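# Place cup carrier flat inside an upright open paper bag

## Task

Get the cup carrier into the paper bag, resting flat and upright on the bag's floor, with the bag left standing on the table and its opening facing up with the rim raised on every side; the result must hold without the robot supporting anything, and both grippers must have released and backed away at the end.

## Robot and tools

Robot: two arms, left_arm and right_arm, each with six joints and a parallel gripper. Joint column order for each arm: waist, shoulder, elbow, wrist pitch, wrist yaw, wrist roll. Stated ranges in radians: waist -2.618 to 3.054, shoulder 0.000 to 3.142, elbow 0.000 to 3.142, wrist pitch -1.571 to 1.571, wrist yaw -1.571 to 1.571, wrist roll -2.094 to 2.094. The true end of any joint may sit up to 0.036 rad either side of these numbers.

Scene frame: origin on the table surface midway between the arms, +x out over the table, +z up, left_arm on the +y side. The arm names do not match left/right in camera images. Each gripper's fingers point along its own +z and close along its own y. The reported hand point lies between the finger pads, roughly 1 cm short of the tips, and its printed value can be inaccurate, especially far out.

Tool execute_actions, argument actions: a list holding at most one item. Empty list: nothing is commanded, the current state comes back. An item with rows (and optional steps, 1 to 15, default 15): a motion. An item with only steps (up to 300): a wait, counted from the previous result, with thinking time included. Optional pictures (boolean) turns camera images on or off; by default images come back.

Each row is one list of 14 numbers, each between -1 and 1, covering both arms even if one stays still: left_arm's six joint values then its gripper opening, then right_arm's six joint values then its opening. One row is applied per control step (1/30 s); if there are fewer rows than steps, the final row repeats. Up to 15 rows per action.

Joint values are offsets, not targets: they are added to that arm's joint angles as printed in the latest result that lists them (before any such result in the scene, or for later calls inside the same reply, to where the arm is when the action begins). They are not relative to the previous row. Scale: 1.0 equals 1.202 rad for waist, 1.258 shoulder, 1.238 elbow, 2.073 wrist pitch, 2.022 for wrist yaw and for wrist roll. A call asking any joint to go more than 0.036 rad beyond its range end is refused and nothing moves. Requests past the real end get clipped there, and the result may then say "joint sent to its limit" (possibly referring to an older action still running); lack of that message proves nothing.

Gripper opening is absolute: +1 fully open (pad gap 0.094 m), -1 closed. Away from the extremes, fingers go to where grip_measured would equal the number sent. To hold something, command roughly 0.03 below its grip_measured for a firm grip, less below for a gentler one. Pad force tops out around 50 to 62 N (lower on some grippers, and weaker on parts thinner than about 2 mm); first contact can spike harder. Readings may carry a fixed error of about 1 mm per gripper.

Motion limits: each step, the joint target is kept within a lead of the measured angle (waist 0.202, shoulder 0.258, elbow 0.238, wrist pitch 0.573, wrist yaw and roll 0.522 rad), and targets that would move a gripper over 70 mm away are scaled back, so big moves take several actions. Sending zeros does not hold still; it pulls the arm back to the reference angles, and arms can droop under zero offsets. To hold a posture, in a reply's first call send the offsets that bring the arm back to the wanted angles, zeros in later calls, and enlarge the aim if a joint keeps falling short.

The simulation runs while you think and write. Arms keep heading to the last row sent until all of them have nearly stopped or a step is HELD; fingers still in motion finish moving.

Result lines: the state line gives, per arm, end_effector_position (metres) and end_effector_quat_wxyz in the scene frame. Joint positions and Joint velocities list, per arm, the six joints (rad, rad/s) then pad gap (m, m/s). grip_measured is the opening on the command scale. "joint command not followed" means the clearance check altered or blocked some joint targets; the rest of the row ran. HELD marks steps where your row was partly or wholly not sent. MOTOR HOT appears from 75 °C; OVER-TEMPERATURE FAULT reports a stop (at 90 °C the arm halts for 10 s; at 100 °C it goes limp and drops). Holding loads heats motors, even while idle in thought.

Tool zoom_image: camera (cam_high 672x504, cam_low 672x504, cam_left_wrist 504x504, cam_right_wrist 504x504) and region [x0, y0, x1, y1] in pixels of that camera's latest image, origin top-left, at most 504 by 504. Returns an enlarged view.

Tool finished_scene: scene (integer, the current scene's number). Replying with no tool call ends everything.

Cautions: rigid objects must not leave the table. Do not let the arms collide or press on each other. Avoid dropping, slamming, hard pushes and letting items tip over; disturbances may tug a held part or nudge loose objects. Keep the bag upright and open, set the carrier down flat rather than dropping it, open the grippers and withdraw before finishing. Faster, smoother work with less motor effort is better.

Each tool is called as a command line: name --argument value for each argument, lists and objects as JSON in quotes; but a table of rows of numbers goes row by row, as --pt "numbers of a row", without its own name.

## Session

execute_actions --actions '[]'

Scene clock: 0.00 s of 5400.00 s.
left_arm: end_effector_position=(+0.3524, -0.1655, +0.2848) grip_measured=+1.000 end_effector_quat_wxyz=(+0.282, -0.345, +0.750, -0.489) | right_arm: end_effector_position=(+0.5531, -0.2521, +0.1150) grip_measured=+1.000 end_effector_quat_wxyz=(+0.526, -0.006, +0.782, +0.334)
Joint positions: left_arm=[-1.046  1.694  1.439 -0.141 -0.344 -1.619  0.094] | right_arm=[-0.398  2.058  1.05   0.692 -0.766  0.335  0.094]
Joint velocities: left_arm=[ 0.012 -0.002  0.002  0.066 -0.037  0.037  0.   ] | right_arm=[ 0.027  0.007  0.007 -0.066 -0.051 -0.007  0.   ]

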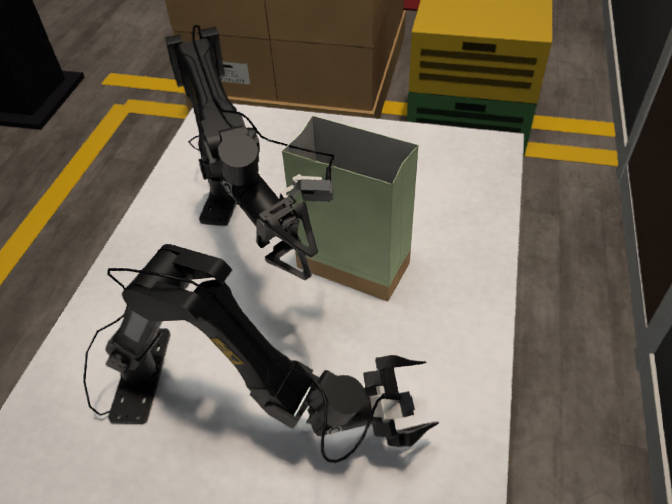

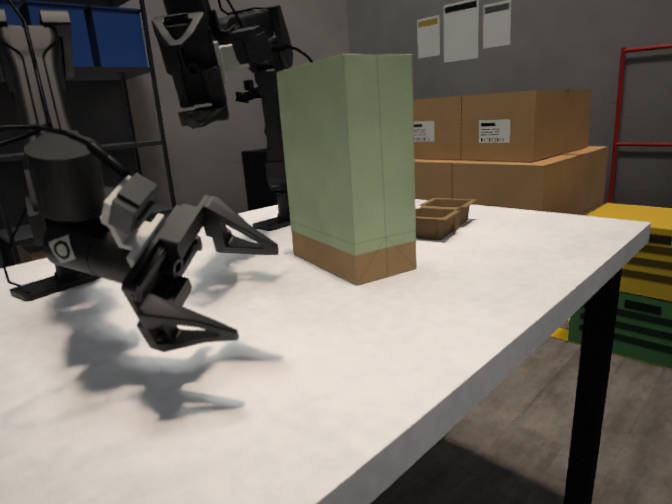

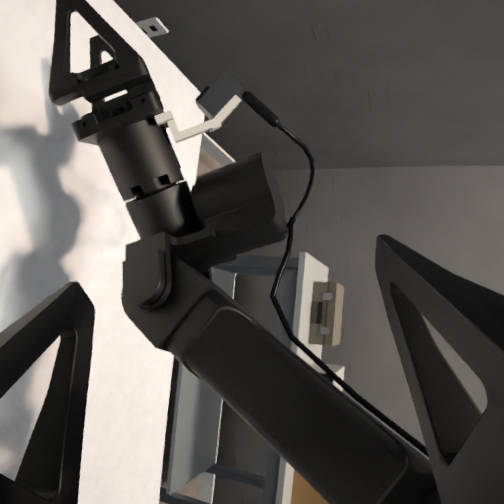

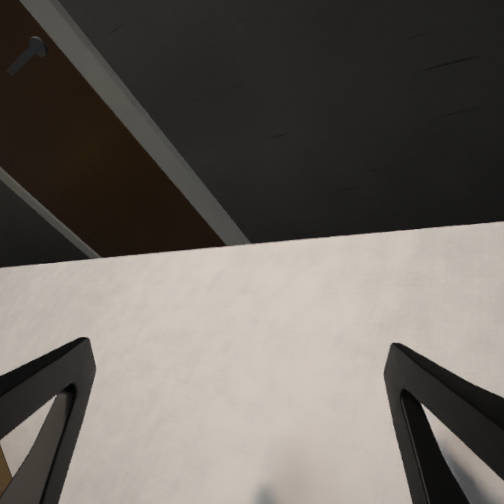

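execute_actions --actions '[{"rows":[[0,-0.1,0.03,-0.05,0.04,0.1,1,-0.05,-0.05,0,0,0,0,1],[0,-0.2,0.06,-0.1,0.08,0.2,1,-0.1,-0.1,0,0,0,0,1],[0,-0.3,0.09,-0.2,0.12,0.4,1,-0.2,-0.15,0,0,0,0,1],[0,-0.4,0.13,-0.3,0.17,0.6,1,-0.3,-0.2,0,0,0,0,1],[0,-0.47,0.13,-0.4,0.17,0.8,1,-0.3,-0.2,0,0,0,0,1]]}]' --pictures false

execute_actions --actions '[{"steps":20}]' --pictures false

execute_actions --actions '[{"rows":[[0.2,0,0,0,0,0,1,0,0,0,0,0,0,1],[0.4,0,0,0,0,0,1,0,0,0,0,0,0,1],[0.6,0,0,0,0,0,1,0,0,0,0,0,0,1],[0.8,0,0,0,0,0,1,0,0,0,0,0,0,1],[0.92,0,0,-0.12,0,0,1,0,0,0,0,0,0,1]]}]' --pictures false

execute_actions --actions '[{"steps":20}]'

Scene clock: 15.27 s of 5400.00 s.
left_arm: end_effector_position=(+0.2073, -0.0373, +0.4235) grip_measured=+1.000 end_effector_quat_wxyz=(+0.384, +0.089, +0.822, -0.411) | right_arm: end_effector_position=(+0.5074, -0.4443, +0.2346) grip_measured=+1.000 end_effector_quat_wxyz=(+0.665, +0.081, +0.719, +0.183)
Joint positions: left_arm=[-1.046  1.137  1.568 -0.808 -0.056 -0.733  0.094] | right_arm=[-0.781  1.815  1.048  0.701 -0.757  0.335  0.094]
Joint velocities: left_arm=[-0.002 -1.053  0.388 -0.989  0.418  2.821  0.   ] | right_arm=[ 0.115  0.007 -0.012  0.037 -0.022 -0.051  0.   ]
Steps of this call (steps 1 to 90: nothing new was sent; then 11.77 s passed at rest; steps 91 to 105: all 15 steps of this action). Readings (joint positions):
91: left_arm=[-1.046 1.685 1.439 -0.153 -0.332 -1.591] | right_arm=[-0.403 2.054 1.050 0.691 -0.766 0.335]
92: left_arm=[-1.046 1.668 1.439 -0.186 -0.313 -1.553] | right_arm=[-0.415 2.043 1.050 0.683 -0.768 0.335]
94: left_arm=[-1.046 1.611 1.449 -0.285 -0.260 -1.449] | right_arm=[-0.467 2.003 1.048 0.675 -0.770 0.335]
98: left_arm=[-1.046 1.453 1.501 -0.523 -0.160 -1.235] | right_arm=[-0.621 1.898 1.048 0.679 -0.770 0.335]
105: the state above

Scene clock: 15.93 s of 5400.00 s.
left_arm: end_effector_position=(+0.1857, -0.0197, +0.4119) grip_measured=+1.000 end_effector_quat_wxyz=(+0.461, +0.394, +0.755, -0.249) | right_arm: end_effector_position=(+0.5101, -0.4366, +0.2342) grip_measured=+1.000 end_effector_quat_wxyz=(+0.663, +0.076, +0.720, +0.189)
Joint positions: left_arm=[-1.046  1.107  1.601 -0.962 -0.009 -0.02   0.094] | right_arm=[-0.766  1.815  1.048  0.699 -0.758  0.335  0.094]
Joint velocities: left_arm=[-0.012 -0.002  0.007  0.007  0.066  0.125  0.   ] | right_arm=[-0.007  0.007 -0.007  0.037  0.007 -0.095  0.   ]
Steps of this call (steps 1 to 20: the robot went on to your last target). Readings (joint positions):
1: left_arm=[-1.046 1.106 1.580 -0.835 -0.046 -0.636] | right_arm=[-0.777 1.815 1.048 0.700 -0.757 0.335]
2: left_arm=[-1.046 1.084 1.591 -0.854 -0.038 -0.538] | right_arm=[-0.773 1.815 1.048 0.699 -0.757 0.335]
4: left_arm=[-1.046 1.065 1.601 -0.880 -0.027 -0.354] | right_arm=[-0.767 1.815 1.048 0.699 -0.758 0.335]
8: left_arm=[-1.046 1.086 1.601 -0.927 -0.015 -0.150] | right_arm=[-0.766 1.815 1.048 0.699 -0.758 0.335]
20: the state above

Scene clock: 16.43 s of 5400.00 s.
left_arm: end_effector_position=(+0.2936, +0.2621, +0.3652) grip_measured=+1.000 end_effector_quat_wxyz=(+0.426, -0.043, +0.904, +0.019) | right_arm: end_effector_position=(+0.5101, -0.4366, +0.2342) grip_measured=+1.000 end_effector_quat_wxyz=(+0.663, +0.076, +0.720, +0.189)
Joint positions: left_arm=[ 0.011  1.112  1.601 -1.18  -0.017 -0.017  0.094] | right_arm=[-0.766  1.815  1.048  0.699 -0.758  0.335  0.094]
Joint velocities: left_arm=[ 1.179  0.017  0.027 -0.183 -0.286  0.007  0.   ] | right_arm=[ 0.007 -0.012 -0.022 -0.007  0.007 -0.037  0.   ]
Steps of this call (steps 1 to 15: all 15 steps of this action). Readings (joint positions):
1: left_arm=[-1.012 1.107 1.601 -0.962 0.011 -0.017] | right_arm=[-0.766 1.815 1.048 0.699 -0.758 0.335]
2: left_arm=[-0.943 1.107 1.601 -0.962 0.015 -0.017] | right_arm=[-0.766 1.815 1.048 0.699 -0.758 0.335]
4: left_arm=[-0.791 1.107 1.601 -0.962 0.007 -0.017] | right_arm=[-0.766 1.815 1.048 0.699 -0.758 0.335]
8: left_arm=[-0.489 1.110 1.601 -1.090 -0.003 -0.017] | right_arm=[-0.766 1.815 1.048 0.699 -0.758 0.335]
15: the state above

Scene clock: 17.10 s of 5400.00 s.
left_arm: end_effector_position=(+0.2883, +0.2740, +0.3605) grip_measured=+1.000 end_effector_quat_wxyz=(+0.414, -0.064, +0.908, +0.028) | right_arm: end_effector_position=(+0.5101, -0.4366, +0.2342) grip_measured=+1.000 end_effector_quat_wxyz=(+0.663, +0.076, +0.720, +0.189)
Joint positions: left_arm=[ 0.055  1.112  1.601 -1.204 -0.017 -0.017  0.094] | right_arm=[-0.766  1.815  1.048  0.699 -0.758  0.335  0.094]
Joint velocities: left_arm=[-0.012  0.002  0.022 -0.022  0.007  0.022  0.   ] | right_arm=[-0.002 -0.007  0.002 -0.037  0.066 -0.037  0.   ]
Steps of this call (steps 1 to 20: the robot went on to your last target). Readings (joint positions):
1: left_arm=[0.040 1.112 1.601 -1.185 -0.023 -0.017] | right_arm=[-0.766 1.815 1.048 0.699 -0.758 0.335]
2: left_arm=[0.052 1.112 1.601 -1.189 -0.024 -0.017] | right_arm=[-0.766 1.815 1.048 0.699 -0.758 0.335]
4: left_arm=[0.055 1.112 1.601 -1.195 -0.023 -0.017] | right_arm=[-0.766 1.815 1.048 0.699 -0.758 0.335]
8: left_arm=[0.055 1.112 1.601 -1.201 -0.019 -0.017] | right_arm=[-0.766 1.815 1.048 0.699 -0.758 0.335]
20: the state above

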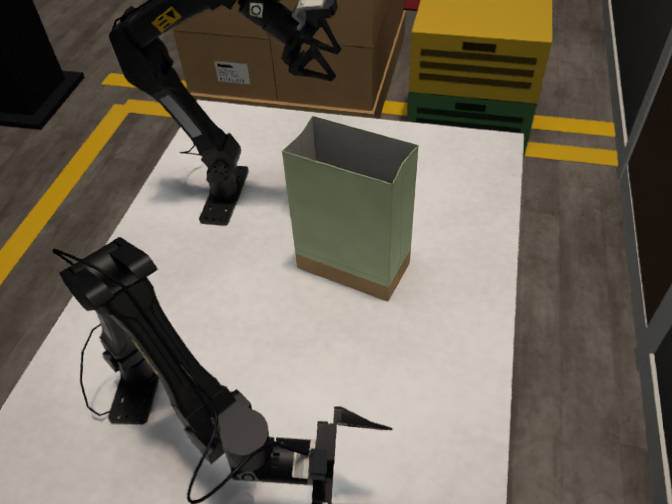

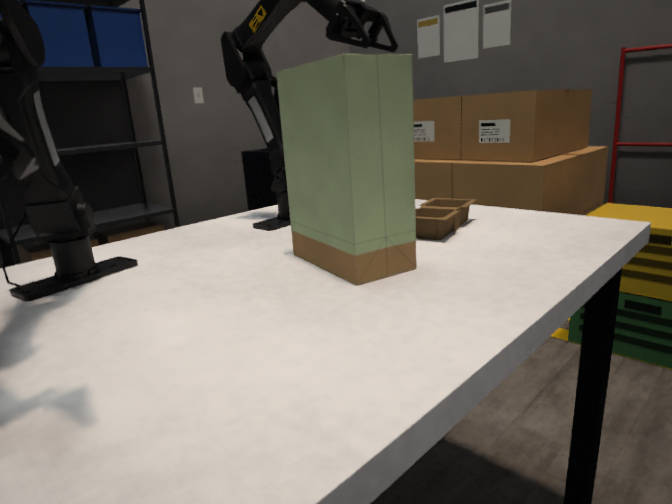

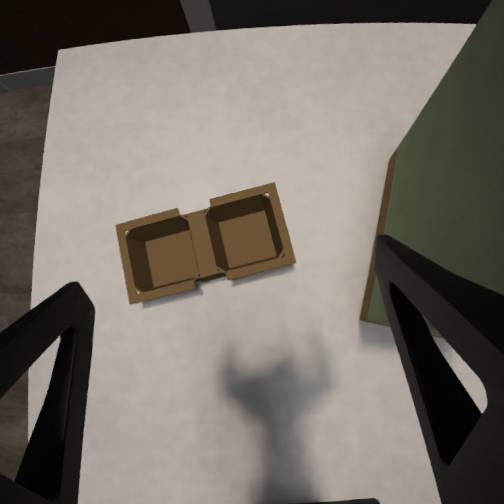

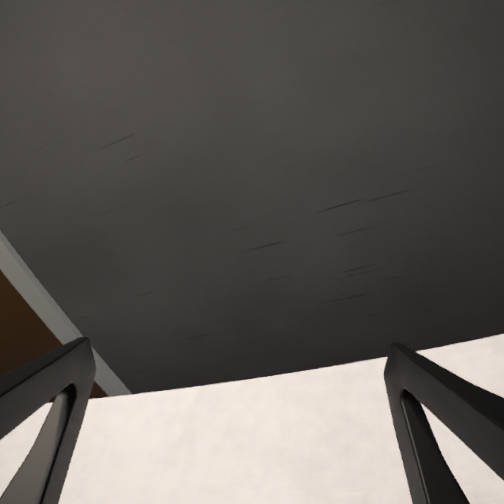

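execute_actions --actions '[{"rows":[[0.05,0.1,0.01,-0.02,0,0,1,0,0,0,0,0,0,1],[0.1,0.2,0.02,-0.04,0,0,1,0,0,0,0,0,0,1],[0.14,0.3,0.03,-0.05,0,0,1,0,0,0,0,0,0,1],[0.14,0.4,0.04,-0.075,0,0,1,0,0,0,0,0,0,1],[0.14,0.5,0.05,-0.075,0,0,1,0,0,0,0,0,0,1],[0.14,0.6,0.05,-0.075,0,-0.03,1,0,0,0,0,0,0,1]]}]' --pictures false

execute_actions --actions '[{"steps":25}]'

Scene clock: 34.80 s of 5400.00 s.
left_arm: end_effector_position=(+0.3556, +0.3391, +0.1006) grip_measured=+1.000 end_effector_quat_wxyz=(-0.019, -0.167, +0.986, +0.006) | right_arm: end_effector_position=(+0.5101, -0.4366, +0.2342) grip_measured=+1.000 end_effector_quat_wxyz=(+0.663, +0.076, +0.720, +0.189)
Joint positions: left_arm=[ 0.216  1.942  1.64  -1.305 -0.016 -0.06   0.094] | right_arm=[-0.766  1.815  1.048  0.699 -0.758  0.335  0.094]
Joint velocities: left_arm=[-0.012  0.51  -0.173 -0.286  0.066 -0.037  0.   ] | right_arm=[-0.002 -0.017 -0.007 -0.007 -0.037 -0.022  0.   ]
Steps of this call (steps 1 to 15: the robot went on to your last target; steps 16 to 90: nothing new was sent; then 14.20 s passed at rest; steps 91 to 105: all 15 steps of this action). Readings (joint positions):
91: left_arm=[0.064 1.123 1.605 -1.212 -0.013 -0.017] | right_arm=[-0.766 1.815 1.048 0.699 -0.758 0.335]
92: left_arm=[0.088 1.149 1.615 -1.224 -0.009 -0.017] | right_arm=[-0.766 1.815 1.048 0.699 -0.758 0.335]
94: left_arm=[0.153 1.241 1.637 -1.243 -0.009 -0.017] | right_arm=[-0.766 1.815 1.048 0.699 -0.758 0.335]
98: left_arm=[0.209 1.511 1.650 -1.276 -0.015 -0.036] | right_arm=[-0.766 1.815 1.048 0.699 -0.758 0.335]
105: the state above

Scene clock: 35.63 s of 5400.00 s.
left_arm: end_effector_position=(+0.3433, +0.3356, +0.1228) grip_measured=+1.000 end_effector_quat_wxyz=(-0.011, -0.170, +0.985, +0.007) | right_arm: end_effector_position=(+0.5101, -0.4366, +0.2342) grip_measured=+1.000 end_effector_quat_wxyz=(+0.663, +0.076, +0.720, +0.189)
Joint positions: left_arm=[ 0.216  1.873  1.634 -1.353 -0.016 -0.067  0.094] | right_arm=[-0.766  1.815  1.048  0.699 -0.758  0.335  0.094]
Joint velocities: left_arm=[ 0.002 -0.002  0.002 -0.007 -0.022  0.007  0.   ] | right_arm=[ 0.022 -0.022 -0.022  0.007 -0.022 -0.022  0.   ]
Steps of this call (steps 1 to 25: the robot went on to your last target). Readings (joint positions):
1: left_arm=[0.216 1.952 1.635 -1.314 -0.016 -0.061] | right_arm=[-0.766 1.815 1.048 0.699 -0.758 0.335]
2: left_arm=[0.216 1.950 1.634 -1.324 -0.016 -0.063] | right_arm=[-0.766 1.815 1.048 0.699 -0.758 0.335]
4: left_arm=[0.216 1.925 1.634 -1.334 -0.016 -0.065] | right_arm=[-0.766 1.815 1.048 0.699 -0.758 0.335]
8: left_arm=[0.216 1.877 1.634 -1.346 -0.016 -0.066] | right_arm=[-0.766 1.815 1.048 0.699 -0.758 0.335]
25: the state above

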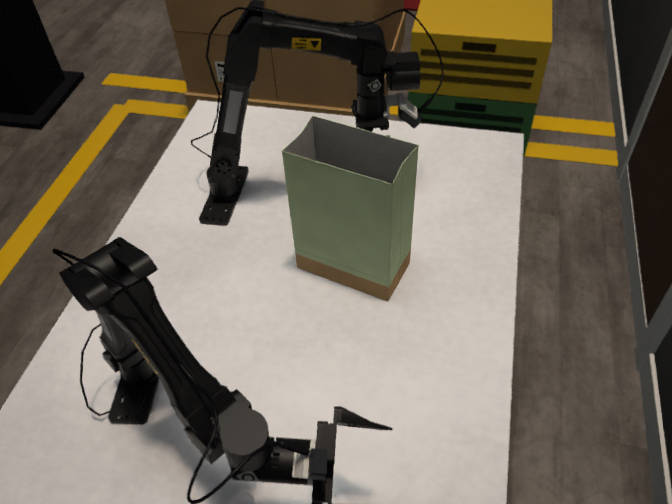

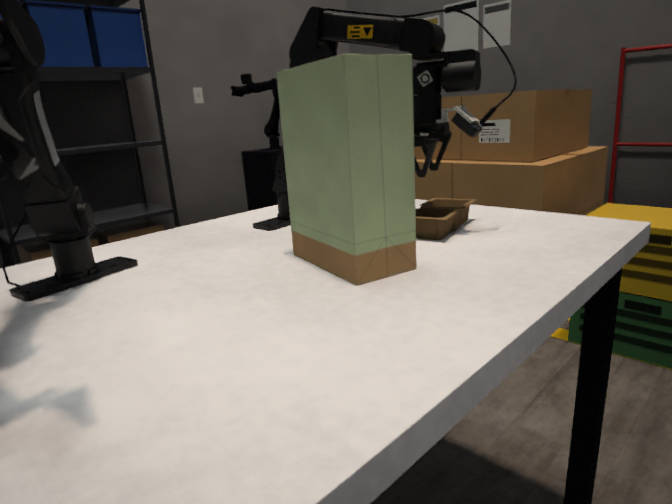

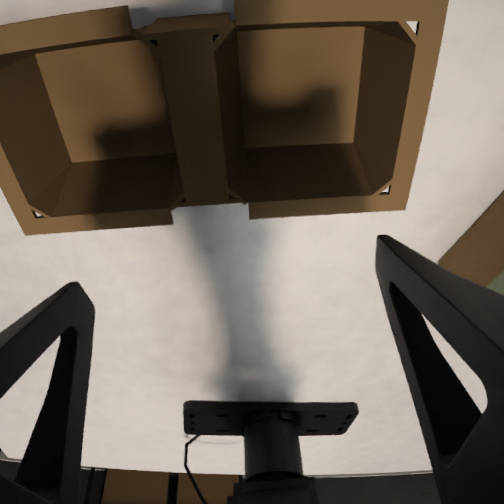

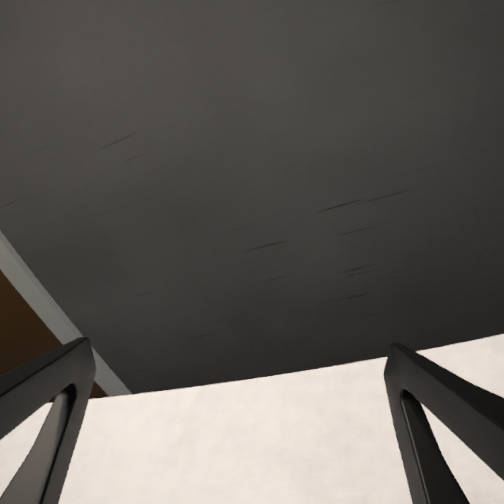

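execute_actions --actions '[{"rows":[[0.02,0.02,0.02,0.02,0,0.05,0.2,0,0,0,0,0,0,1],[0.037,0.04,0.04,0.04,0,0.05,0.2,0,0,0,0,0,0,1],[0.037,0.06,0.065,0.05,0,0.05,0.2,0,0,0,0,0,0,1],[0.037,0.08,0.065,0.05,0,0.05,0.2,0,0,0,0,0,0,1],[0.037,0.1,0.065,0.05,0,0.05,0.2,0,0,0,0,0,0,1],[0.037,0.112,0.065,0.05,0,0.05,0.2,0,0,0,0,0,0,1]]}]' --pictures false

execute_actions --actions '[{"steps":15}]'

Scene clock: 51.57 s of 5400.00 s.
left_arm: end_effector_position=(+0.3712, +0.3607, +0.0808) grip_measured=+0.202 end_effector_quat_wxyz=(-0.019, -0.149, +0.989, +0.004) | right_arm: end_effector_position=(+0.5101, -0.4366, +0.2342) grip_measured=+1.000 end_effector_quat_wxyz=(+0.663, +0.076, +0.720, +0.189)
Joint positions: left_arm=[ 0.26   2.034  1.691 -1.265 -0.015  0.02   0.056] | right_arm=[-0.766  1.815  1.048  0.699 -0.758  0.335  0.094]
Joint velocities: left_arm=[ 0.002  0.007  0.007  0.066  0.066 -0.022 -0.   ] | right_arm=[ 0.012 -0.007 -0.007  0.081 -0.037 -0.007  0.   ]
Steps of this call (steps 1 to 15: the robot went on to your last target; steps 16 to 90: nothing new was sent; then 12.43 s passed at rest; steps 91 to 105: all 15 steps of this action). Readings (joint positions):
91: left_arm=[0.218 1.874 1.634 -1.351 -0.015 -0.054] | right_arm=[-0.766 1.815 1.048 0.699 -0.758 0.335]
92: left_arm=[0.223 1.880 1.638 -1.346 -0.014 -0.038] | right_arm=[-0.766 1.815 1.048 0.699 -0.758 0.335]
94: left_arm=[0.239 1.913 1.666 -1.328 -0.014 -0.015] | right_arm=[-0.766 1.815 1.048 0.699 -0.758 0.335]
98: left_arm=[0.260 1.998 1.691 -1.275 -0.015 0.007] | right_arm=[-0.766 1.815 1.048 0.699 -0.758 0.335]
105: the state above

Scene clock: 52.07 s of 5400.00 s.
left_arm: end_effector_position=(+0.3715, +0.3608, +0.0808) grip_measured=+0.202 end_effector_quat_wxyz=(-0.019, -0.147, +0.989, +0.004) | right_arm: end_effector_position=(+0.5101, -0.4366, +0.2342) grip_measured=+1.000 end_effector_quat_wxyz=(+0.663, +0.076, +0.720, +0.189)
Joint positions: left_arm=[ 0.26   2.034  1.691 -1.264 -0.015  0.023  0.056] | right_arm=[-0.766  1.815  1.048  0.699 -0.758  0.335  0.094]
Joint velocities: left_arm=[ 0.017  0.002  0.007  0.022  0.022 -0.007 -0.001] | right_arm=[-0.012 -0.002  0.012  0.007  0.022  0.051  0.   ]
Steps of this call (steps 1 to 15: the robot went on to your last target). Readings (joint positions):
1: left_arm=[0.260 2.034 1.691 -1.264 -0.015 0.021] | right_arm=[-0.766 1.815 1.048 0.699 -0.758 0.335]
2: left_arm=[0.260 2.034 1.691 -1.264 -0.015 0.021] | right_arm=[-0.766 1.815 1.048 0.699 -0.758 0.335]
4: left_arm=[0.260 2.034 1.691 -1.264 -0.015 0.022] | right_arm=[-0.766 1.815 1.048 0.699 -0.758 0.335]
8: left_arm=[0.260 2.034 1.691 -1.264 -0.015 0.023] | right_arm=[-0.766 1.815 1.048 0.699 -0.758 0.335]
15: the state above
All arms were judged still, so your last target was given up. Only a new action makes them travel on or press farther. Fingers that are still opening or closing keep moving.

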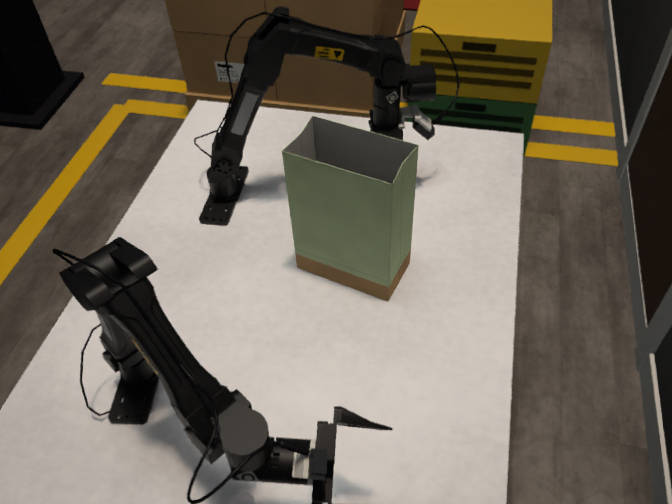

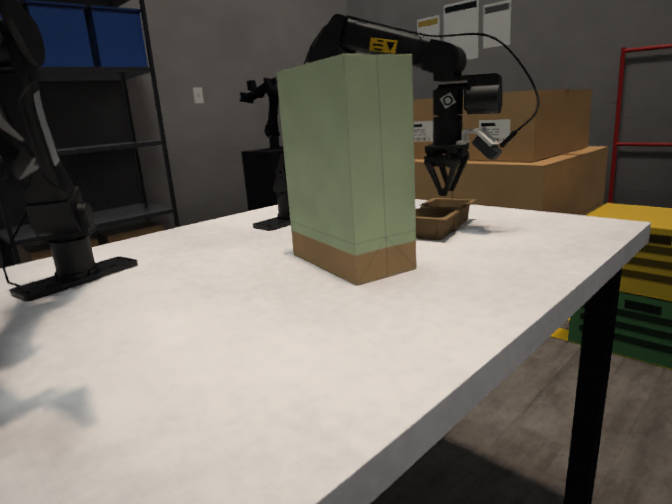

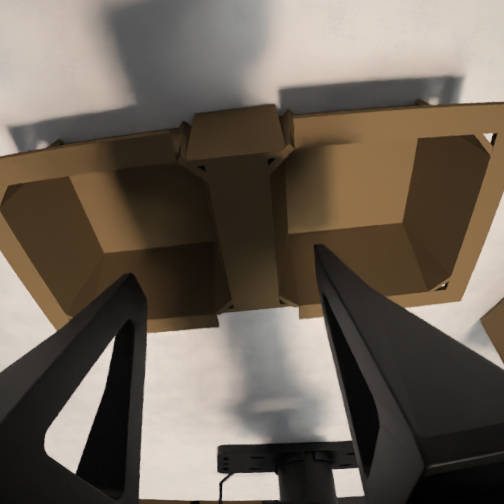

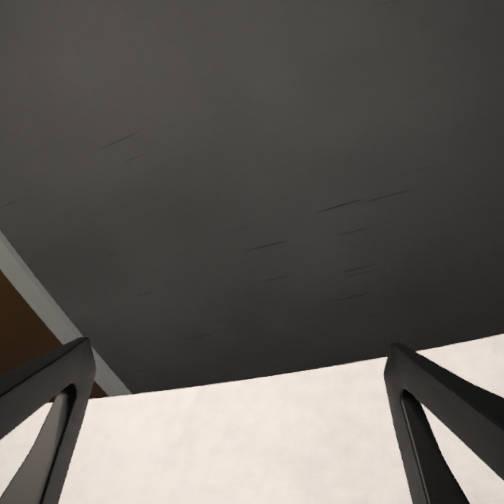

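execute_actions --actions '[{"rows":[[0,0.01,-0.008,0.01,0,0,0.2,-0.0,0,0,0,0,0,1],[-0.012,0.02,-0.016,0.02,0,0,0.2,0,0,0,0,0,0,1],[-0.016,0.035,-0.024,0.03,0,0,0.2,0,0,0,0,0,0,1],[-0.016,0.05,-0.024,0.03,0,0,0.2,0,0,0,0,0,0,1],[-0.016,0.064,-0.024,0.03,0,0,0.2,0,0,0,0,0,0,1]]}]' --pictures false

execute_actions --actions '[{"steps":10}]'

Scene clock: 63.70 s of 5400.00 s.
left_arm: end_effector_position=(+0.3721, +0.3555, +0.0398) grip_measured=+0.202 end_effector_quat_wxyz=(-0.055, -0.140, +0.989, -0.001) | right_arm: end_effector_position=(+0.5101, -0.4366, +0.2342) grip_measured=+1.000 end_effector_quat_wxyz=(+0.663, +0.076, +0.720, +0.189)
Joint positions: left_arm=[ 0.246  2.13   1.667 -1.217 -0.015  0.023  0.056] | right_arm=[-0.766  1.815  1.048  0.699 -0.758  0.335  0.094]
Joint velocities: left_arm=[-0.002  0.012 -0.002  0.037 -0.051 -0.022  0.   ] | right_arm=[-0.007 -0.012 -0.002 -0.037  0.066  0.051  0.   ]
Steps of this call (steps 1 to 90: nothing new was sent; then 8.13 s passed at rest; steps 91 to 105: all 15 steps of this action). Readings (joint positions):
91: left_arm=[0.260 2.035 1.691 -1.263 -0.015 0.023] | right_arm=[-0.766 1.815 1.048 0.699 -0.758 0.335]
92: left_arm=[0.259 2.037 1.691 -1.261 -0.015 0.023] | right_arm=[-0.766 1.815 1.048 0.699 -0.758 0.335]
94: left_arm=[0.256 2.050 1.691 -1.246 -0.015 0.023] | right_arm=[-0.766 1.815 1.048 0.699 -0.758 0.335]
98: left_arm=[0.247 2.105 1.684 -1.221 -0.015 0.023] | right_arm=[-0.766 1.815 1.048 0.699 -0.758 0.335]
105: the state above

Scene clock: 64.03 s of 5400.00 s.
left_arm: end_effector_position=(+0.3725, +0.3557, +0.0397) grip_measured=+0.202 end_effector_quat_wxyz=(-0.054, -0.140, +0.989, -0.001) | right_arm: end_effector_position=(+0.5101, -0.4366, +0.2342) grip_measured=+1.000 end_effector_quat_wxyz=(+0.663, +0.076, +0.720, +0.189)
Joint positions: left_arm=[ 0.246  2.13   1.667 -1.215 -0.015  0.023  0.056] | right_arm=[-0.766  1.815  1.048  0.699 -0.758  0.335  0.094]
Joint velocities: left_arm=[-0.012  0.002  0.012  0.022 -0.007 -0.037 -0.001] | right_arm=[ 0.007 -0.007  0.012 -0.022 -0.095 -0.007  0.   ]
Steps of this call (steps 1 to 10: the robot went on to your last target). Readings (joint positions):
1: left_arm=[0.246 2.130 1.667 -1.216 -0.015 0.023] | right_arm=[-0.766 1.815 1.048 0.699 -0.758 0.335]
2: left_arm=[0.246 2.130 1.667 -1.216 -0.015 0.023] | right_arm=[-0.766 1.815 1.048 0.699 -0.758 0.335]
4: left_arm=[0.246 2.130 1.667 -1.215 -0.015 0.023] | right_arm=[-0.766 1.815 1.048 0.699 -0.758 0.335]
8: left_arm=[0.246 2.130 1.667 -1.215 -0.015 0.023] | right_arm=[-0.766 1.815 1.048 0.699 -0.758 0.335]
10: the state above

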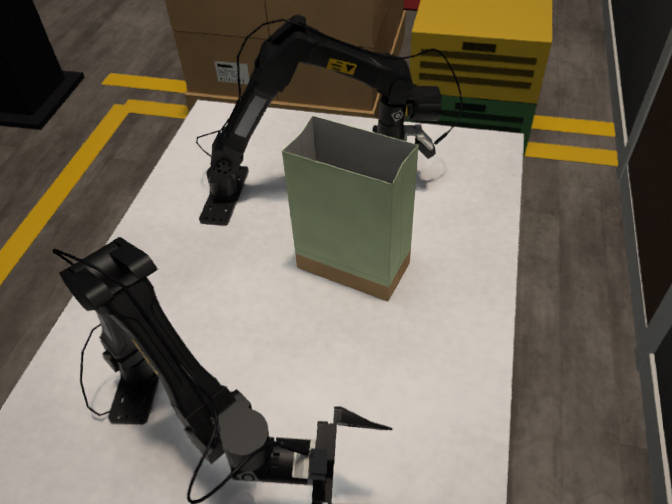

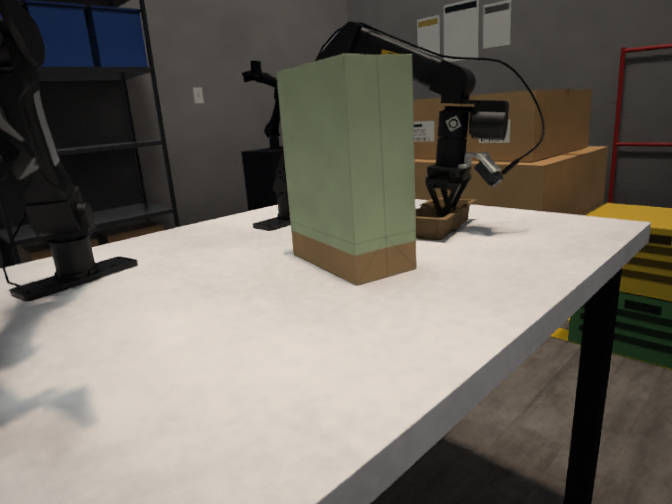

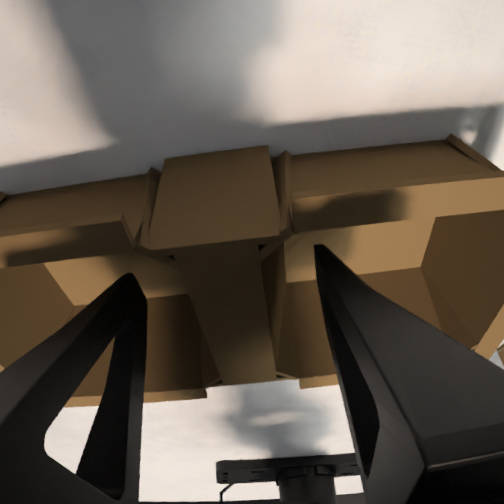

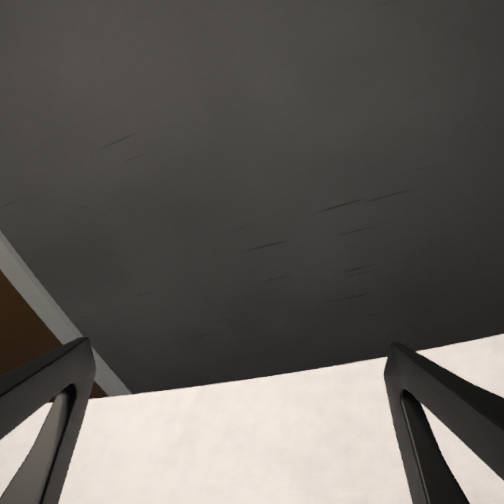

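execute_actions --actions '[{"rows":[[0,-0.02,0,0,0,0,0.2,0,0,0,0,0,0,1],[0,-0.04,-0.01,0,0,0,0.2,0,0,0,0,0,0,1],[0,-0.055,-0.02,0,0,0,0.2,0,0,0,0,0,0,1],[0,-0.06,-0.03,0,0,0,0.2,0,0,0,0,0,0,1],[0,-0.06,-0.045,0,0,0,0.2,0,0,0,0,0,0,1],[0,-0.06,-0.055,0,0,0,0.2,0,0,0,0,0,0,1]]}]' --pictures false

execute_actions --actions '[{"steps":10}]'

Scene clock: 71.17 s of 5400.00 s.
left_arm: end_effector_position=(+0.3613, +0.3521, +0.0498) grip_measured=+0.202 end_effector_quat_wxyz=(-0.050, -0.140, +0.989, -0.001) | right_arm: end_effector_position=(+0.5101, -0.4366, +0.2342) grip_measured=+1.000 end_effector_quat_wxyz=(+0.663, +0.076, +0.720, +0.189)
Joint positions: left_arm=[ 0.246  2.068  1.614 -1.216 -0.015  0.023  0.056] | right_arm=[-0.766  1.815  1.048  0.699 -0.758  0.335  0.094]
Joint velocities: left_arm=[-0.007  0.022 -0.022  0.007  0.051  0.037  0.   ] | right_arm=[-0.002  0.017 -0.002 -0.022 -0.066 -0.022  0.   ]
Steps of this call (steps 1 to 15: the robot went on to your last target; steps 16 to 90: nothing new was sent; then 3.63 s passed at rest; steps 91 to 105: all 15 steps of this action). Readings (joint positions):
91: left_arm=[0.246 2.130 1.667 -1.215 -0.015 0.023] | right_arm=[-0.766 1.815 1.048 0.699 -0.758 0.335]
92: left_arm=[0.246 2.127 1.667 -1.215 -0.015 0.023] | right_arm=[-0.766 1.815 1.048 0.699 -0.758 0.335]
94: left_arm=[0.246 2.112 1.656 -1.213 -0.015 0.023] | right_arm=[-0.766 1.815 1.048 0.699 -0.758 0.335]
98: left_arm=[0.246 2.071 1.623 -1.215 -0.015 0.023] | right_arm=[-0.766 1.815 1.048 0.699 -0.758 0.335]
105: the state above

Scene clock: 71.50 s of 5400.00 s.
left_arm: end_effector_position=(+0.3613, +0.3521, +0.0498) grip_measured=+0.202 end_effector_quat_wxyz=(-0.050, -0.140, +0.989, -0.001) | right_arm: end_effector_position=(+0.5101, -0.4366, +0.2342) grip_measured=+1.000 end_effector_quat_wxyz=(+0.663, +0.076, +0.720, +0.189)
Joint positions: left_arm=[ 0.246  2.068  1.614 -1.216 -0.015  0.023  0.056] | right_arm=[-0.766  1.815  1.048  0.699 -0.758  0.335  0.094]
Joint velocities: left_arm=[ 0.002  0.002 -0.007  0.022  0.066  0.095  0.   ] | right_arm=[ 0.017  0.007  0.002 -0.081  0.007 -0.051  0.   ]
Steps of this call (steps 1 to 10: the robot went on to your last target). Readings (joint positions):
1: left_arm=[0.246 2.068 1.614 -1.216 -0.015 0.023] | right_arm=[-0.766 1.815 1.048 0.699 -0.758 0.335]
2: left_arm=[0.246 2.068 1.614 -1.216 -0.015 0.023] | right_arm=[-0.766 1.815 1.048 0.699 -0.758 0.335]
4: left_arm=[0.246 2.068 1.614 -1.216 -0.015 0.023] | right_arm=[-0.766 1.815 1.048 0.699 -0.758 0.335]
8: left_arm=[0.246 2.068 1.614 -1.216 -0.015 0.023] | right_arm=[-0.766 1.815 1.048 0.699 -0.758 0.335]
10: the state above

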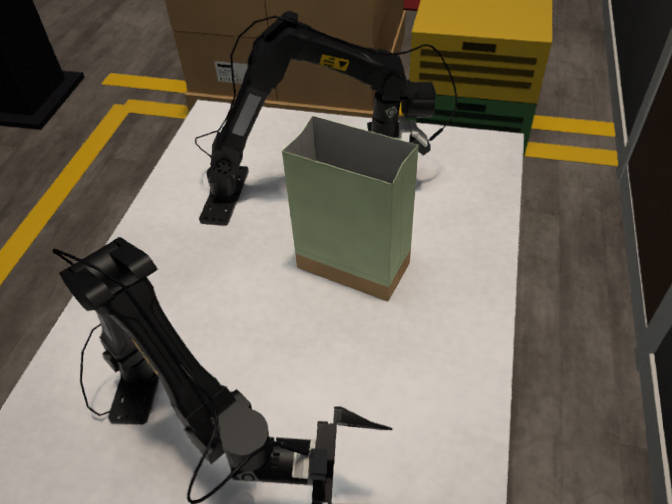

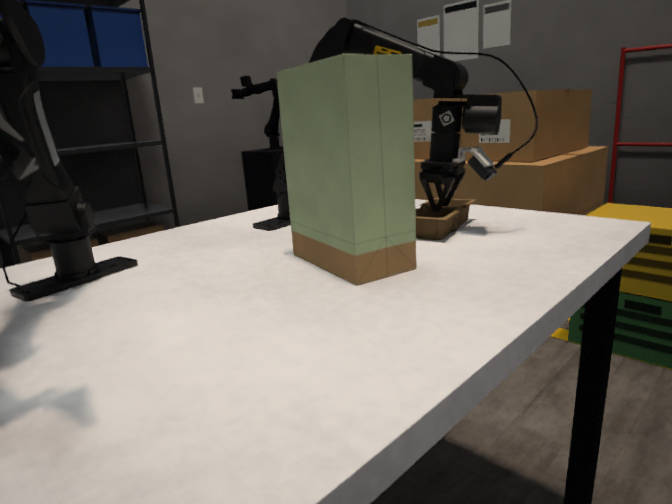

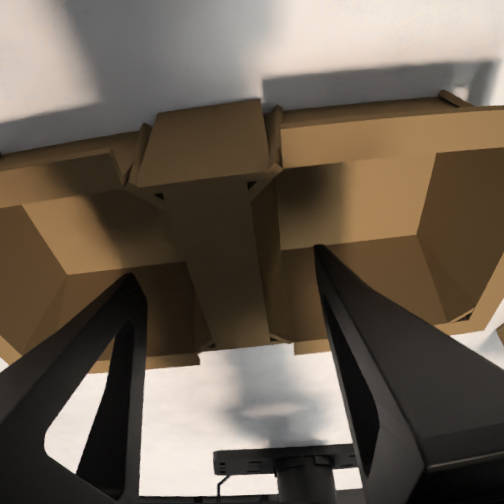

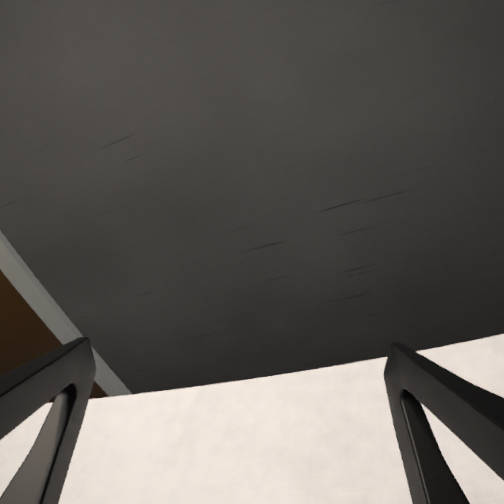

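execute_actions --actions '[{"rows":[[0,0,-0.015,0,0,0,0.1,0,0,0,0,0,0,1],[0,0,-0.03,0,0,0,0,0,0,0,0,0,0,1],[0,0.01,-0.033,0.01,0,0,-0.1,0,0,0,0,0,0,1],[0,0.015,-0.033,0.01,0,0,-0.1,0,0,0,0,0,0,1],[0,0.015,-0.033,0.01,0,0,-0.1,0,0,0,0,0,0,1],[0,0.015,-0.033,0.01,0,0,-0.1,0,0,0,0,0,0,1],[0,0.015,-0.033,0.01,0,0,-0.1,0,0,0,0,0,0,1],[0,0.015,-0.033,0.01,0,0,-0.2,0,0,0,0,0,0,1],[0,0.015,-0.033,0.01,0,0,-0.3,0,0,0,0,0,0,1],[0,0.015,-0.033,0.01,0,0,-0.4,0,0,0,0,0,0,1],[0,0.015,-0.033,0.01,0,0,-0.5,0,0,0,0,0,0,1],[0,0.015,-0.033,0.01,0,0,-0.58,0,0,0,0,0,0,1]]}]' --pictures false

execute_actions --actions '[{"steps":12}]'

Scene clock: 80.60 s of 5400.00 s.
left_arm: end_effector_position=(+0.3528, +0.3495, +0.0360) grip_measured=-0.480 end_effector_quat_wxyz=(-0.072, -0.140, +0.988, -0.004) | right_arm: end_effector_position=(+0.5101, -0.4366, +0.2342) grip_measured=+1.000 end_effector_quat_wxyz=(+0.663, +0.076, +0.720, +0.189)
Joint positions: left_arm=[ 0.246  2.09   1.585 -1.21  -0.015  0.023  0.024] | right_arm=[-0.766  1.815  1.048  0.699 -0.758  0.335  0.094]
Joint velocities: left_arm=[-0.012 -0.002 -0.002 -0.007  0.022  0.037  0.   ] | right_arm=[-0.002 -0.012  0.007 -0.007  0.022 -0.081  0.   ]
Steps of this call (steps 1 to 15: the robot went on to your last target; steps 16 to 90: nothing new was sent; then 5.60 s passed at rest; steps 91 to 105: all 15 steps of this action). Readings (joint positions):
91: left_arm=[0.246 2.068 1.614 -1.216 -0.015 0.023] | right_arm=[-0.766 1.815 1.048 0.699 -0.758 0.335]
92: left_arm=[0.246 2.068 1.611 -1.215 -0.015 0.023] | right_arm=[-0.766 1.815 1.048 0.699 -0.758 0.335]
94: left_arm=[0.246 2.070 1.601 -1.212 -0.015 0.023] | right_arm=[-0.766 1.815 1.048 0.699 -0.758 0.335]
98: left_arm=[0.246 2.085 1.588 -1.212 -0.015 0.023] | right_arm=[-0.766 1.815 1.048 0.699 -0.758 0.335]
105: the state above

Scene clock: 81.00 s of 5400.00 s.
left_arm: end_effector_position=(+0.3531, +0.3496, +0.0359) grip_measured=-0.480 end_effector_quat_wxyz=(-0.071, -0.140, +0.988, -0.004) | right_arm: end_effector_position=(+0.5101, -0.4366, +0.2342) grip_measured=+1.000 end_effector_quat_wxyz=(+0.663, +0.076, +0.720, +0.189)
Joint positions: left_arm=[ 0.246  2.09   1.585 -1.208 -0.015  0.023  0.024] | right_arm=[-0.766  1.815  1.048  0.699 -0.758  0.335  0.094]
Joint velocities: left_arm=[ 0.002 -0.012 -0.012 -0.037 -0.095 -0.007 -0.   ] | right_arm=[-0.007  0.002 -0.012 -0.037  0.022  0.051  0.   ]
Steps of this call (steps 1 to 12: the robot went on to your last target). Readings (joint positions):
1: left_arm=[0.246 2.090 1.585 -1.209 -0.015 0.023] | right_arm=[-0.766 1.815 1.048 0.699 -0.758 0.335]
2: left_arm=[0.246 2.090 1.585 -1.209 -0.015 0.023] | right_arm=[-0.766 1.815 1.048 0.699 -0.758 0.335]
4: left_arm=[0.246 2.090 1.585 -1.209 -0.015 0.023] | right_arm=[-0.766 1.815 1.048 0.699 -0.758 0.335]
8: left_arm=[0.246 2.090 1.585 -1.209 -0.015 0.023] | right_arm=[-0.766 1.815 1.048 0.699 -0.758 0.335]
12: the state above

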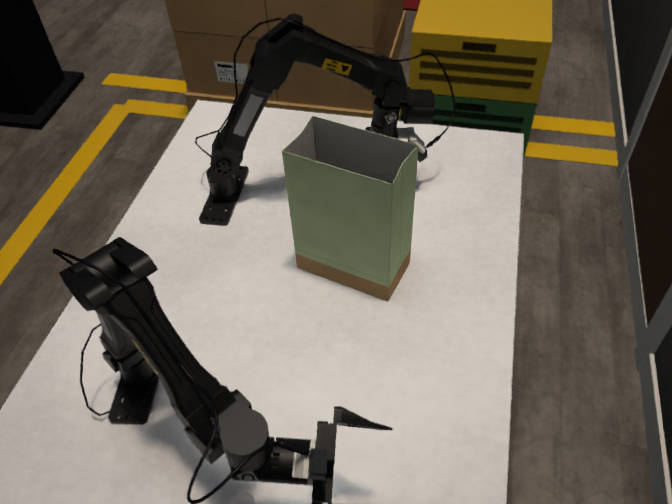

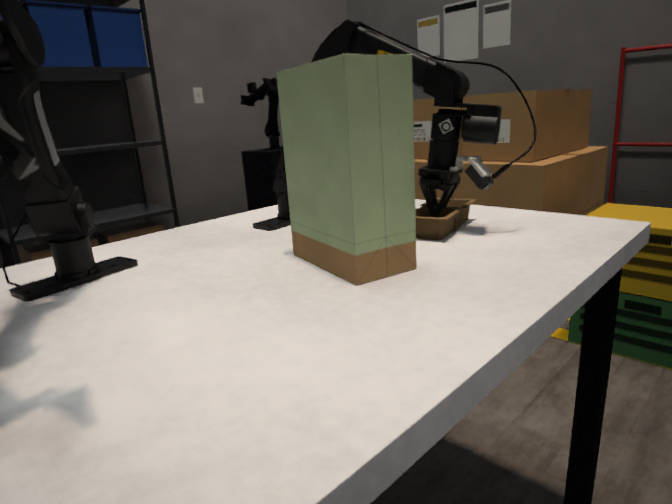

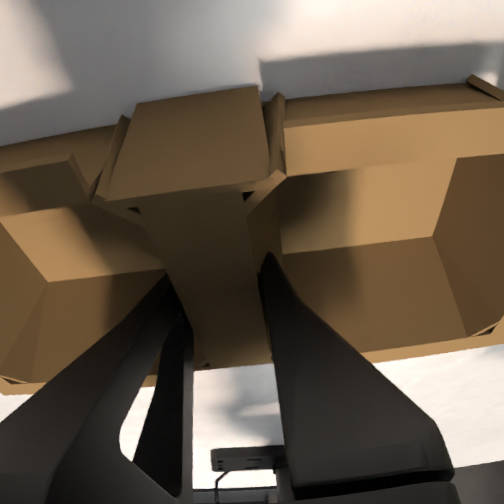

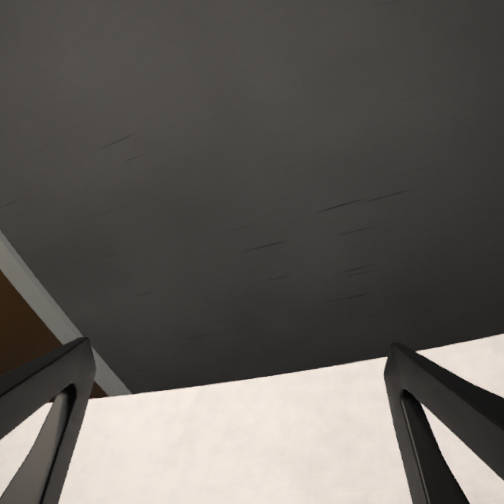

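execute_actions --actions '[{"rows":[[0,-0.03,0.01,0,0,0,-0.6,0,0,0,0,0,0,1],[0,-0.06,0.03,-0.01,0,0,-0.6,0,0,0,0,0,0,1],[0,-0.09,0.06,-0.02,0,0,-0.6,0,0,0,0,0,0,1],[0,-0.12,0.1,-0.03,0,0,-0.6,0,0,0,0,0,0,1],[0,-0.15,0.14,-0.04,0,0,-0.6,0,0,0,0,0,0,1],[0,-0.18,0.18,-0.05,0,0,-0.6,0,0,0,0,0,0,1],[0,-0.21,0.23,-0.06,0,0,-0.6,0,0,0,0,0,0,1],[0,-0.24,0.28,-0.07,0,0,-0.6,0,0,0,0,0,0,1],[0,-0.27,0.33,-0.08,0,0,-0.6,0,0,0,0,0,0,1],[0,-0.3,0.38,-0.09,0,0,-0.6,0,0,0,0,0,0,1],[0,-0.33,0.43,-0.1,0,0,-0.6,0,0,0,0,0,0,1],[0,-0.36,0.48,-0.11,0,0,-0.6,0,0,0,0,0,0,1],[0,-0.39,0.53,-0.12,0,0,-0.6,0,0,0,0,0,0,1],[0,-0.39,0.58,-0.13,0,0,-0.6,0,0,0,0,0,0,1],[0,-0.39,0.62,-0.14,0,0,-0.6,0,0,0,0,0,0,1]]}]' --pictures false

execute_actions --actions '[{"steps":15}]' --pictures false

execute_actions --actions '[{"rows":[[0,0,0,0,0,0.07,-0.6,0,0,0,0,0,0,1],[0,0,0,0,0,0.14,-0.6,0,0,0,0,0,0,1],[0,0,0,0,0,0.21,-0.6,0,0,0,0,0,0,1],[0,0,0,0,-0.02,0.28,-0.6,0,0,0,0,0,0,1],[0,0,0,0,-0.04,0.35,-0.6,0,0,0,0,0,0,1],[0,0,0,0,-0.06,0.42,-0.6,0,0,0,0,0,0,1],[0,0,0,0,-0.07,0.49,-0.6,0,0,0,0,0,0,1],[0,0,0,0,-0.07,0.56,-0.6,0,0,0,0,0,0,1],[0,0,0,0,-0.07,0.63,-0.6,0,0,0,0,0,0,1],[0,0,0,0,-0.07,0.7,-0.6,0,0,0,0,0,0,1]]}]' --pictures false

execute_actions --actions '[{"steps":15}]'

Scene clock: 130.90 s of 5400.00 s.
left_arm: end_effector_position=(+0.3917, +0.3617, +0.2369) grip_measured=-0.480 end_effector_quat_wxyz=(+0.183, -0.140, +0.972, +0.038) | right_arm: end_effector_position=(+0.5101, -0.4366, +0.2342) grip_measured=+1.000 end_effector_quat_wxyz=(+0.663, +0.076, +0.720, +0.189)
Joint positions: left_arm=[ 0.246  1.773  1.902 -1.324 -0.015  0.023  0.024] | right_arm=[-0.766  1.815  1.048  0.699 -0.758  0.335  0.094]
Joint velocities: left_arm=[-0.022 -0.779  0.926 -0.403  0.037 -0.007 -0.002] | right_arm=[-0.007  0.002 -0.007  0.022 -0.037 -0.022  0.   ]
Steps of this call (steps 1 to 15: the robot went on to your last target; steps 16 to 90: nothing new was sent; then 46.40 s passed at rest; steps 91 to 105: all 15 steps of this action). Readings (joint positions):
91: left_arm=[0.246 2.089 1.585 -1.208 -0.015 0.023] | right_arm=[-0.766 1.815 1.048 0.699 -0.758 0.335]
92: left_arm=[0.246 2.085 1.585 -1.209 -0.015 0.023] | right_arm=[-0.766 1.815 1.048 0.699 -0.758 0.335]
94: left_arm=[0.246 2.061 1.597 -1.227 -0.015 0.023] | right_arm=[-0.766 1.815 1.048 0.699 -0.758 0.335]
98: left_arm=[0.246 1.975 1.698 -1.265 -0.015 0.023] | right_arm=[-0.766 1.815 1.048 0.699 -0.758 0.335]
105: the state above

Scene clock: 131.40 s of 5400.00 s.
left_arm: end_effector_position=(+0.3380, +0.3448, +0.4389) grip_measured=-0.480 end_effector_quat_wxyz=(+0.419, -0.131, +0.895, +0.076) | right_arm: end_effector_position=(+0.5101, -0.4366, +0.2342) grip_measured=+1.000 end_effector_quat_wxyz=(+0.663, +0.076, +0.720, +0.189)
Joint positions: left_arm=[ 0.246  1.569  2.348 -1.471 -0.015  0.023  0.024] | right_arm=[-0.766  1.815  1.048  0.699 -0.758  0.335  0.094]
Joint velocities: left_arm=[-0.022  0.164  0.022 -0.256  0.066  0.037 -0.001] | right_arm=[ 0.012  0.002 -0.007  0.007  0.007 -0.066  0.   ]
Steps of this call (steps 1 to 15: the robot went on to your last target). Readings (joint positions):
1: left_arm=[0.246 1.747 1.936 -1.340 -0.015 0.023] | right_arm=[-0.766 1.815 1.048 0.699 -0.758 0.335]
2: left_arm=[0.246 1.723 1.975 -1.356 -0.015 0.023] | right_arm=[-0.766 1.815 1.048 0.699 -0.758 0.335]
4: left_arm=[0.246 1.683 2.066 -1.388 -0.015 0.023] | right_arm=[-0.766 1.815 1.048 0.699 -0.758 0.335]
8: left_arm=[0.246 1.632 2.279 -1.432 -0.015 0.023] | right_arm=[-0.766 1.815 1.048 0.699 -0.758 0.335]
15: the state above

Scene clock: 131.90 s of 5400.00 s.
left_arm: end_effector_position=(+0.3322, +0.3662, +0.4362) grip_measured=-0.480 end_effector_quat_wxyz=(+0.258, +0.375, +0.825, +0.335) | right_arm: end_effector_position=(+0.5101, -0.4366, +0.2342) grip_measured=+1.000 end_effector_quat_wxyz=(+0.663, +0.076, +0.720, +0.189)
Joint positions: left_arm=[ 0.246  1.578  2.348 -1.475 -0.14   1.224  0.024] | right_arm=[-0.766  1.815  1.048  0.699 -0.758  0.335  0.094]
Joint velocities: left_arm=[ 0.002 -0.007 -0.007 -0.066 -0.11   1.429 -0.001] | right_arm=[-0.017  0.002 -0.002 -0.007 -0.066  0.022  0.   ]
Steps of this call (steps 1 to 15: all 15 steps of this action). Readings (joint positions):
1: left_arm=[0.246 1.573 2.348 -1.474 -0.015 0.043] | right_arm=[-0.766 1.815 1.048 0.699 -0.758 0.335]
2: left_arm=[0.246 1.577 2.348 -1.475 -0.015 0.088] | right_arm=[-0.766 1.815 1.048 0.699 -0.758 0.335]
4: left_arm=[0.246 1.578 2.348 -1.475 -0.020 0.231] | right_arm=[-0.766 1.815 1.048 0.699 -0.758 0.335]
8: left_arm=[0.246 1.578 2.348 -1.475 -0.086 0.621] | right_arm=[-0.766 1.815 1.048 0.699 -0.758 0.335]
15: the state above

Scene clock: 132.40 s of 5400.00 s.
left_arm: end_effector_position=(+0.3313, +0.3683, +0.4364) grip_measured=-0.480 end_effector_quat_wxyz=(+0.218, +0.455, +0.783, +0.364) | right_arm: end_effector_position=(+0.5101, -0.4366, +0.2342) grip_measured=+1.000 end_effector_quat_wxyz=(+0.663, +0.076, +0.720, +0.189)
Joint positions: left_arm=[ 0.246  1.578  2.348 -1.475 -0.153  1.429  0.024] | right_arm=[-0.766  1.815  1.048  0.699 -0.758  0.335  0.094]
Joint velocities: left_arm=[-0.002 -0.002  0.002 -0.022  0.066  0.11  -0.001] | right_arm=[ 0.007 -0.002 -0.022 -0.081  0.022  0.095  0.   ]
Steps of this call (steps 1 to 15: the robot went on to your last target). Readings (joint positions):
1: left_arm=[0.246 1.578 2.348 -1.475 -0.143 1.267] | right_arm=[-0.766 1.815 1.048 0.699 -0.758 0.335]
2: left_arm=[0.246 1.578 2.348 -1.475 -0.145 1.301] | right_arm=[-0.766 1.815 1.048 0.699 -0.758 0.335]
4: left_arm=[0.246 1.578 2.348 -1.475 -0.148 1.350] | right_arm=[-0.766 1.815 1.048 0.699 -0.758 0.335]
8: left_arm=[0.246 1.578 2.348 -1.475 -0.151 1.401] | right_arm=[-0.766 1.815 1.048 0.699 -0.758 0.335]
15: the state above

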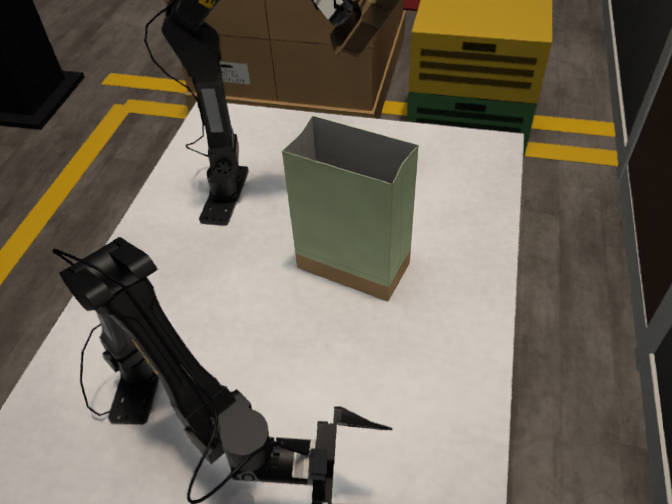

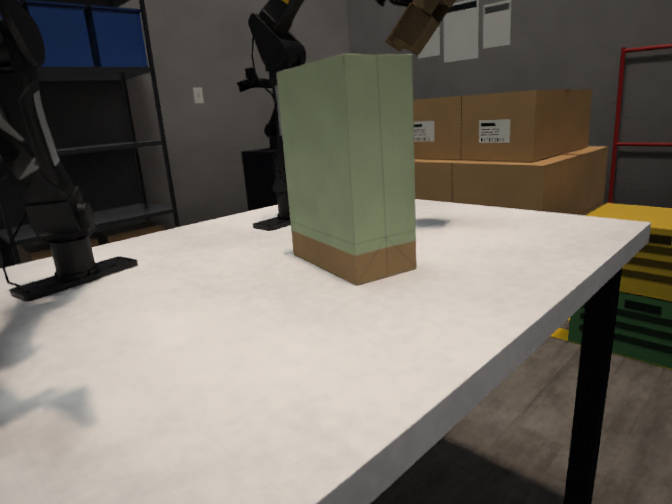

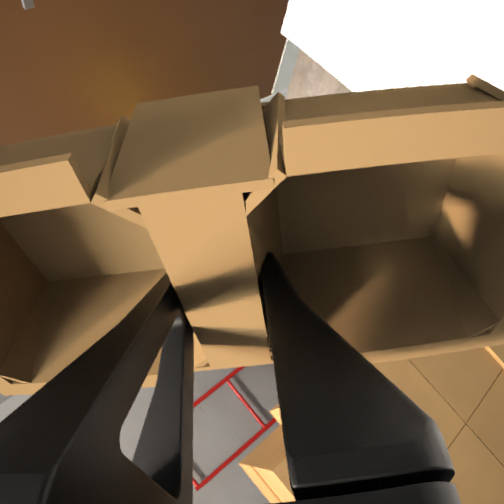

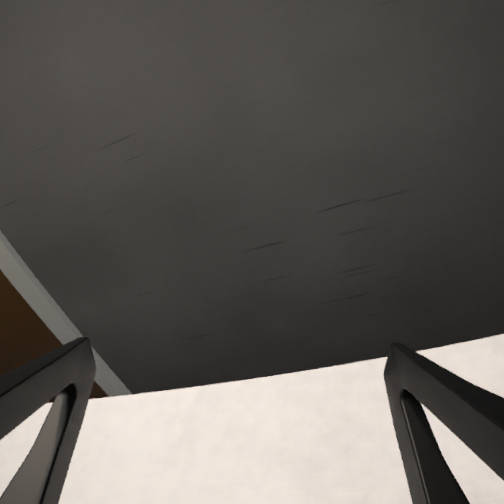

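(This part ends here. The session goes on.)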